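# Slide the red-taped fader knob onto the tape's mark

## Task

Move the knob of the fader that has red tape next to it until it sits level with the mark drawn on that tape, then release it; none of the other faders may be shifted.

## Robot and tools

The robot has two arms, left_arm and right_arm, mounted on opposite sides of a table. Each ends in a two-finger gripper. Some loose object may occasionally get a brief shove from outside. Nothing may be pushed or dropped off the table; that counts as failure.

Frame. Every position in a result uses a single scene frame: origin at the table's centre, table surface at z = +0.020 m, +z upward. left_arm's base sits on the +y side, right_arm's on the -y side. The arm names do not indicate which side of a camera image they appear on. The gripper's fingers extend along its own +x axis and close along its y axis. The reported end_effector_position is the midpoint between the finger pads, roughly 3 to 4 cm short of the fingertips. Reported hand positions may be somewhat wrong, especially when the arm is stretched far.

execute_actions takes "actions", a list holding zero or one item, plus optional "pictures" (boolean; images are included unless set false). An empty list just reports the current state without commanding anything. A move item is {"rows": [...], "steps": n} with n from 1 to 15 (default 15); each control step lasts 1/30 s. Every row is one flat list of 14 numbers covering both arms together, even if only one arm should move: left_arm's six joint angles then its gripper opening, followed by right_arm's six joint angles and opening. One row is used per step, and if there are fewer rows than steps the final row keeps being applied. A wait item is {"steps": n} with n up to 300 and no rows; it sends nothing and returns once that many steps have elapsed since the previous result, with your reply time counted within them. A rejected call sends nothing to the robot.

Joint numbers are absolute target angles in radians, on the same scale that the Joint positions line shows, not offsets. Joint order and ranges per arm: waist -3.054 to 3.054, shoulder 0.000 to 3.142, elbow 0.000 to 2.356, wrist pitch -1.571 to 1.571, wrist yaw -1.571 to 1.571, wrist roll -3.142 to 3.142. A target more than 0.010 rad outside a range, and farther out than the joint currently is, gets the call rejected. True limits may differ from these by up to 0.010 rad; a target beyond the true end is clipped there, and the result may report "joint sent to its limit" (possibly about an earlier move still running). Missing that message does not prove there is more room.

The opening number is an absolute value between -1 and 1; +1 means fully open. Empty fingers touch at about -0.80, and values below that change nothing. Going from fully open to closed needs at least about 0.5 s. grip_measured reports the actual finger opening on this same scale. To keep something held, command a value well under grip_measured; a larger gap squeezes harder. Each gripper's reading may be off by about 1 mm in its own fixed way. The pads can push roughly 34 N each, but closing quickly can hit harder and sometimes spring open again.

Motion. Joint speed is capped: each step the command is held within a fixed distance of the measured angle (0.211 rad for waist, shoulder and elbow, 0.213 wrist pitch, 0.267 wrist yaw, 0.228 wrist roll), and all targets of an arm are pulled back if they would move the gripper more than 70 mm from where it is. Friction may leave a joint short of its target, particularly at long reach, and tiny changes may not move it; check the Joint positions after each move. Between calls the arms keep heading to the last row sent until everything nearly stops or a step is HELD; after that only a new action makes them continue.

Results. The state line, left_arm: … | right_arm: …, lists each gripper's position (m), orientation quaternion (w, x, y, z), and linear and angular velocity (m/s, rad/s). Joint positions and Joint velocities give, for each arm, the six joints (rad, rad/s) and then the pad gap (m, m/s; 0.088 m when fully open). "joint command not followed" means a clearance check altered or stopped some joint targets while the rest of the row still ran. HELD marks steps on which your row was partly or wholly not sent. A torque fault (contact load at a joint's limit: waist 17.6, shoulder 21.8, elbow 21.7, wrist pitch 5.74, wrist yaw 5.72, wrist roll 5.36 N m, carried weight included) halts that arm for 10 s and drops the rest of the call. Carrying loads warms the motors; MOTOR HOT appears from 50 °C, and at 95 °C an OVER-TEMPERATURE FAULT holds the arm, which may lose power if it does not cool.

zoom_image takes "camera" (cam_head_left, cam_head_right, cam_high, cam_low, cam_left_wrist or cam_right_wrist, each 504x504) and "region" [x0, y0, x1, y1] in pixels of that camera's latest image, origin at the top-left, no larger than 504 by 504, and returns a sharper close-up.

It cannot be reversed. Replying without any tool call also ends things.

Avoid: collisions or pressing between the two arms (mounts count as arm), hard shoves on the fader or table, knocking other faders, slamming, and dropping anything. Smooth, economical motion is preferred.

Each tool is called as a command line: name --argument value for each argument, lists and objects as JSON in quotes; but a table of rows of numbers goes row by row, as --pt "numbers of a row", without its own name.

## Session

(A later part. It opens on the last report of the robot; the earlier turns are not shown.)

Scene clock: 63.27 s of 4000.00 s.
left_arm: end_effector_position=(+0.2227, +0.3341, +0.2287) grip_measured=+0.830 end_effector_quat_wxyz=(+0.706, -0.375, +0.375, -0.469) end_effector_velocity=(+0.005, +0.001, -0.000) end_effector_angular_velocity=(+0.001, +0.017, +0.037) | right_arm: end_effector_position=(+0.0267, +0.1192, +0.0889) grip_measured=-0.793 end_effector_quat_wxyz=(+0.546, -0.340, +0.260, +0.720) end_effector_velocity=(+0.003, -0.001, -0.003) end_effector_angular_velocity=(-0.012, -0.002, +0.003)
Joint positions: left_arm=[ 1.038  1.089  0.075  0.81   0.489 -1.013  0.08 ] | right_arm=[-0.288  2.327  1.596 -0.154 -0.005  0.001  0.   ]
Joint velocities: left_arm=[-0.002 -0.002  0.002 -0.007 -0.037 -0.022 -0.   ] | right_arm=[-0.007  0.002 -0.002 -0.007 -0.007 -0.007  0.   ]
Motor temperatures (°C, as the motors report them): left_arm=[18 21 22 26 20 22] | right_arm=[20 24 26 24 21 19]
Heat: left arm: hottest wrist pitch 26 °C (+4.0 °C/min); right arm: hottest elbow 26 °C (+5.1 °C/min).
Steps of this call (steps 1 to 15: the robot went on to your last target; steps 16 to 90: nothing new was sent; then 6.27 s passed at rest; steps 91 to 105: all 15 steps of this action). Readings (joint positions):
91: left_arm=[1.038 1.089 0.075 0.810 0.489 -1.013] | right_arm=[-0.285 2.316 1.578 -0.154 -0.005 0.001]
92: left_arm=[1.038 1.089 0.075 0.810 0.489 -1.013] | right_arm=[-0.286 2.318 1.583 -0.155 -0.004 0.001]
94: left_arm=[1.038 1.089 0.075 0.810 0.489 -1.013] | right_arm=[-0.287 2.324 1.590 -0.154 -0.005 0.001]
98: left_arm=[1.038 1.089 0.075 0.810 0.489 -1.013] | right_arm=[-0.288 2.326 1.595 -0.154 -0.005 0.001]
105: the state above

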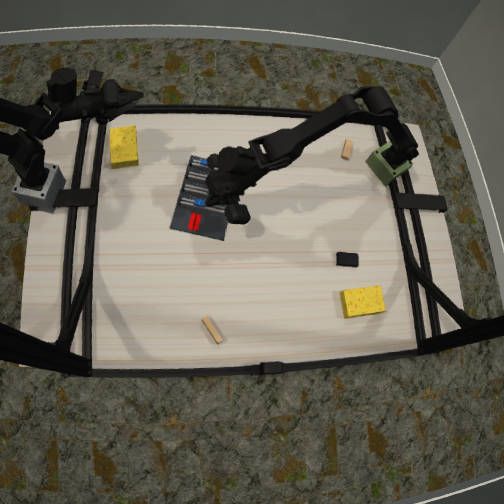

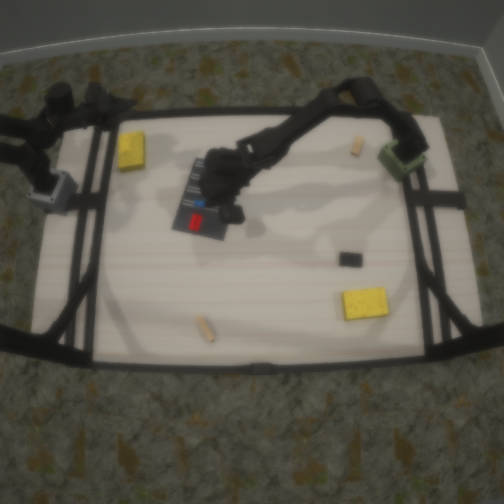

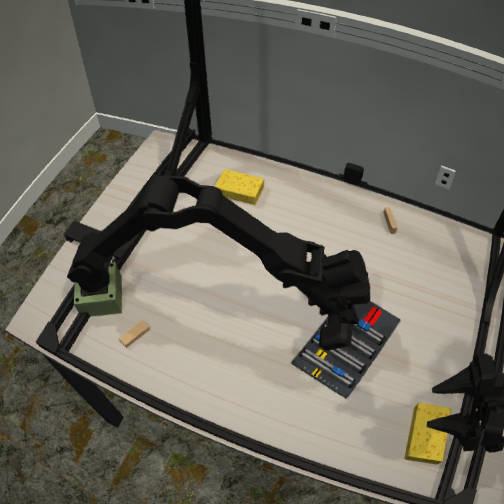

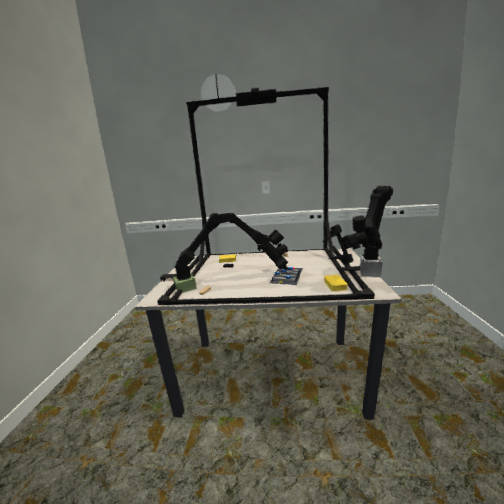

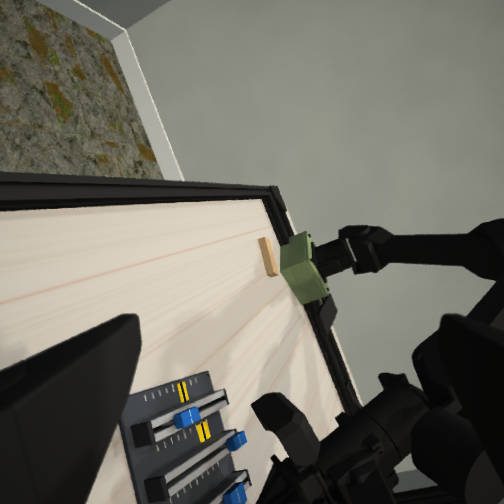

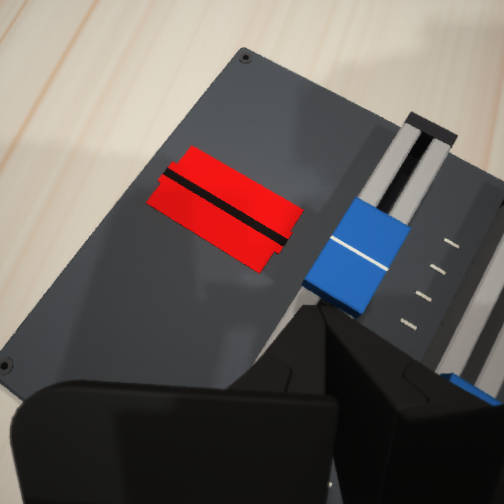

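execute_actions --actions '[{"rows":[[1.038,1.089,0.076,0.81,0.489,-1.013,0.83,-0.294,2.363,1.613,-0.153,0,0,-0.85]],"steps":12}]' --pictures false

execute_actions --actions '[{"rows":[[1.038,1.089,0.076,0.81,0.489,-1.013,0.83,-0.28,2.31,1.57,-0.153,0,0,-0.85],[1.038,1.089,0.076,0.81,0.489,-1.013,0.83,-0.28,2.28,1.55,-0.153,0,0,-0.85],[1.038,1.089,0.076,0.81,0.489,-1.013,0.83,-0.28,2.1,1.41,-0.153,0,0,-0.85]]}]'

zoom_image --camera "cam_head_left" --region '[155, 145, 255, 245]'

zoom_image --camera "cam_high" --region '[285, 280, 405, 400]'

Scene clock: 72.63 s of 4000.00 s.
left_arm: end_effector_position=(+0.2227, +0.3341, +0.2287) grip_measured=+0.830 end_effector_quat_wxyz=(+0.706, -0.375, +0.375, -0.469) end_effector_velocity=(-0.000, +0.001, -0.002) end_effector_angular_velocity=(+0.004, +0.011, +0.006) | right_arm: end_effector_position=(+0.0269, +0.1211, +0.0891) grip_measured=-0.793 end_effector_quat_wxyz=(+0.546, -0.339, +0.260, +0.721) end_effector_velocity=(+0.001, -0.001, +0.002) end_effector_angular_velocity=(-0.006, +0.011, +0.012)
Joint positions: left_arm=[ 1.038  1.089  0.075  0.81   0.489 -1.013  0.08 ] | right_arm=[-0.289  2.332  1.604 -0.154 -0.005  0.001  0.   ]
Joint velocities: left_arm=[-0.002 -0.002 -0.002 -0.007 -0.007 -0.007 -0.   ] | right_arm=[-0.007 -0.007 -0.002 -0.007 -0.022 -0.007  0.   ]
Motor temperatures (°C, as the motors report them): left_arm=[18 21 22 26 20 22] | right_arm=[20 25 26 25 21 19]
Heat: left arm: hottest wrist pitch 26 °C (+4.0 °C/min); right arm: hottest elbow 26 °C (+4.0 °C/min).
Steps of this call (steps 1 to 15: the robot went on to your last target; steps 16 to 90: nothing new was sent; then 5.97 s passed at rest; steps 91 to 102: all 12 steps of this action). Readings (joint positions):
91: left_arm=[1.038 1.089 0.075 0.810 0.489 -1.013] | right_arm=[-0.288 2.328 1.597 -0.154 -0.005 0.001]
92: left_arm=[1.038 1.089 0.075 0.810 0.489 -1.013] | right_arm=[-0.288 2.329 1.599 -0.154 -0.004 0.001]
94: left_arm=[1.038 1.089 0.075 0.810 0.489 -1.013] | right_arm=[-0.289 2.331 1.602 -0.154 -0.005 0.001]
98: left_arm=[1.038 1.089 0.075 0.810 0.489 -1.013] | right_arm=[-0.289 2.332 1.603 -0.154 -0.005 0.001]
102: the state above

Scene clock: 73.13 s of 4000.00 s.
left_arm: end_effector_position=(+0.2227, +0.3341, +0.2287) grip_measured=+0.830 end_effector_quat_wxyz=(+0.706, -0.375, +0.375, -0.469) end_effector_velocity=(+0.001, +0.001, -0.003) end_effector_angular_velocity=(+0.008, +0.014, +0.011) | right_arm: end_effector_position=(+0.0321, +0.0888, +0.1430) grip_measured=-0.793 end_effector_quat_wxyz=(+0.551, -0.321, +0.244, +0.731) end_effector_velocity=(+0.010, -0.035, -0.047) end_effector_angular_velocity=(-0.143, -0.040, +0.008)
Joint positions: left_arm=[ 1.038  1.089  0.075  0.81   0.489 -1.013  0.08 ] | right_arm=[-0.282  2.11   1.431 -0.151 -0.003  0.001  0.   ]
Joint velocities: left_arm=[ 0.002  0.002 -0.002 -0.007 -0.007 -0.007  0.   ] | right_arm=[-0.002 -0.002 -0.115 -0.037 -0.007 -0.007  0.   ]
Motor temperatures (°C, as the motors report them): left_arm=[18 21 22 26 20 22] | right_arm=[20 25 26 25 21 19]
Heat: left arm: hottest wrist pitch 26 °C (+4.1 °C/min); right arm: hottest elbow 26 °C (+3.0 °C/min).
Steps of this call (steps 1 to 15: all 15 steps of this action). Readings (joint positions):
1: left_arm=[1.038 1.089 0.075 0.810 0.489 -1.013] | right_arm=[-0.289 2.332 1.603 -0.154 -0.004 0.001]
2: left_arm=[1.038 1.089 0.075 0.810 0.489 -1.013] | right_arm=[-0.289 2.329 1.600 -0.150 -0.003 0.001]
4: left_arm=[1.038 1.089 0.075 0.810 0.489 -1.013] | right_arm=[-0.287 2.268 1.530 -0.151 -0.003 0.001]
8: left_arm=[1.038 1.089 0.075 0.810 0.489 -1.013] | right_arm=[-0.283 2.152 1.439 -0.155 -0.003 0.001]
15: the state above

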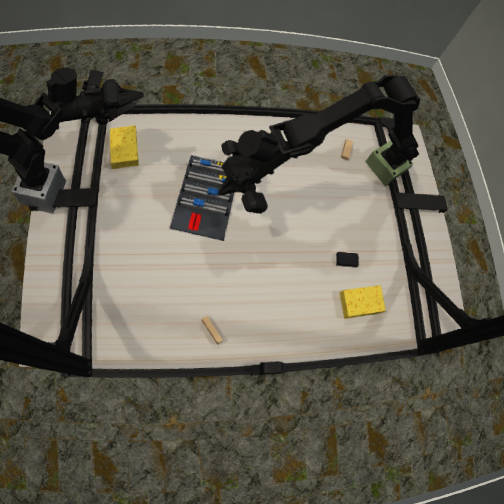

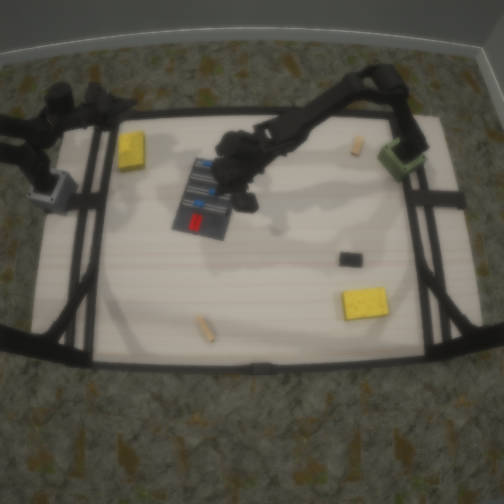

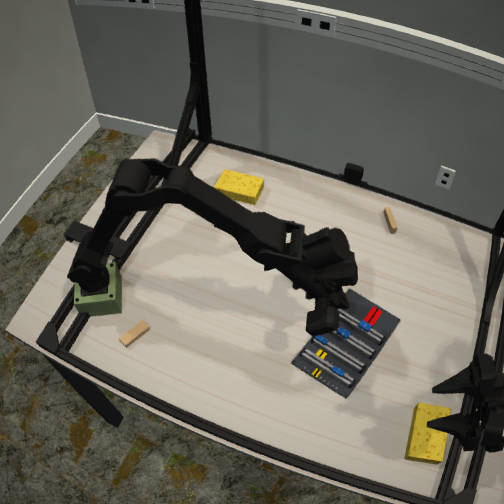

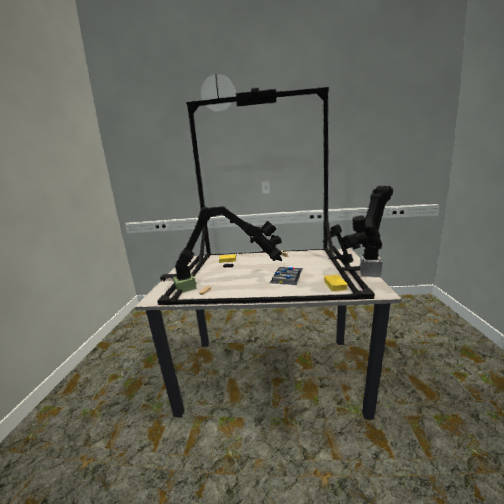

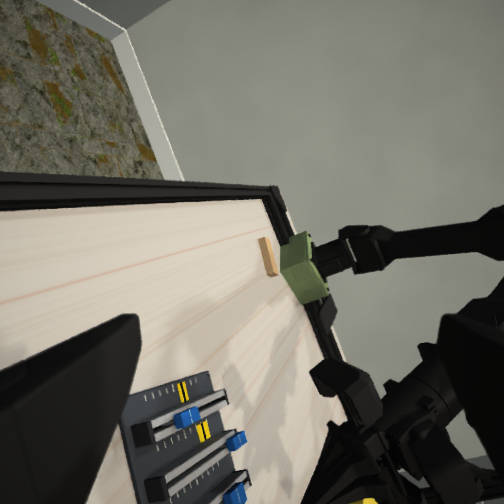

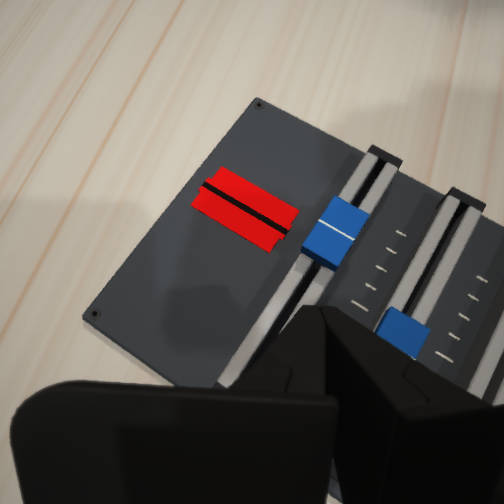

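Region (155, 145, 255, 245) of cam_head_left's 504x504 image, scaled by 5.040, with more detail than that image has.

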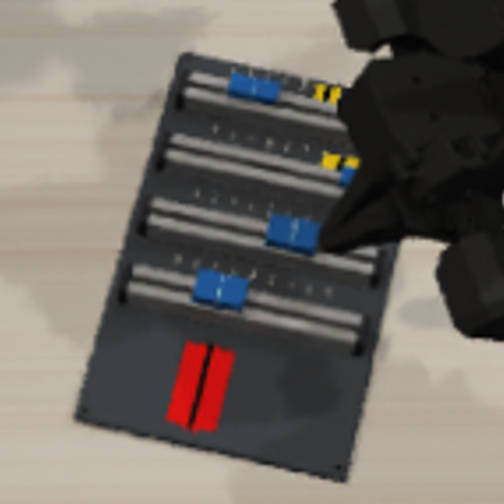

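Region (285, 280, 405, 400) of cam_high's 504x504 image, scaled by 4.200, with more detail than that image has.

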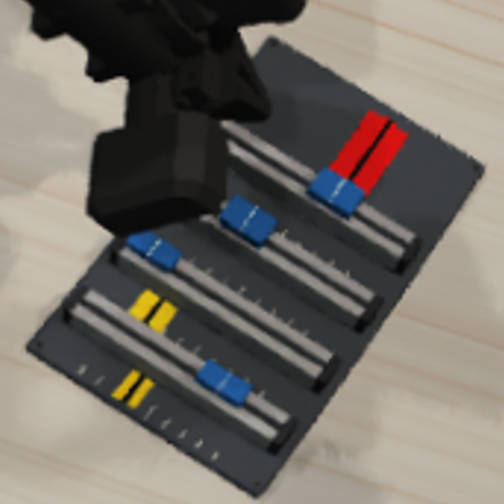

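finished_scene --scene 1

The scene is finished: the task was done.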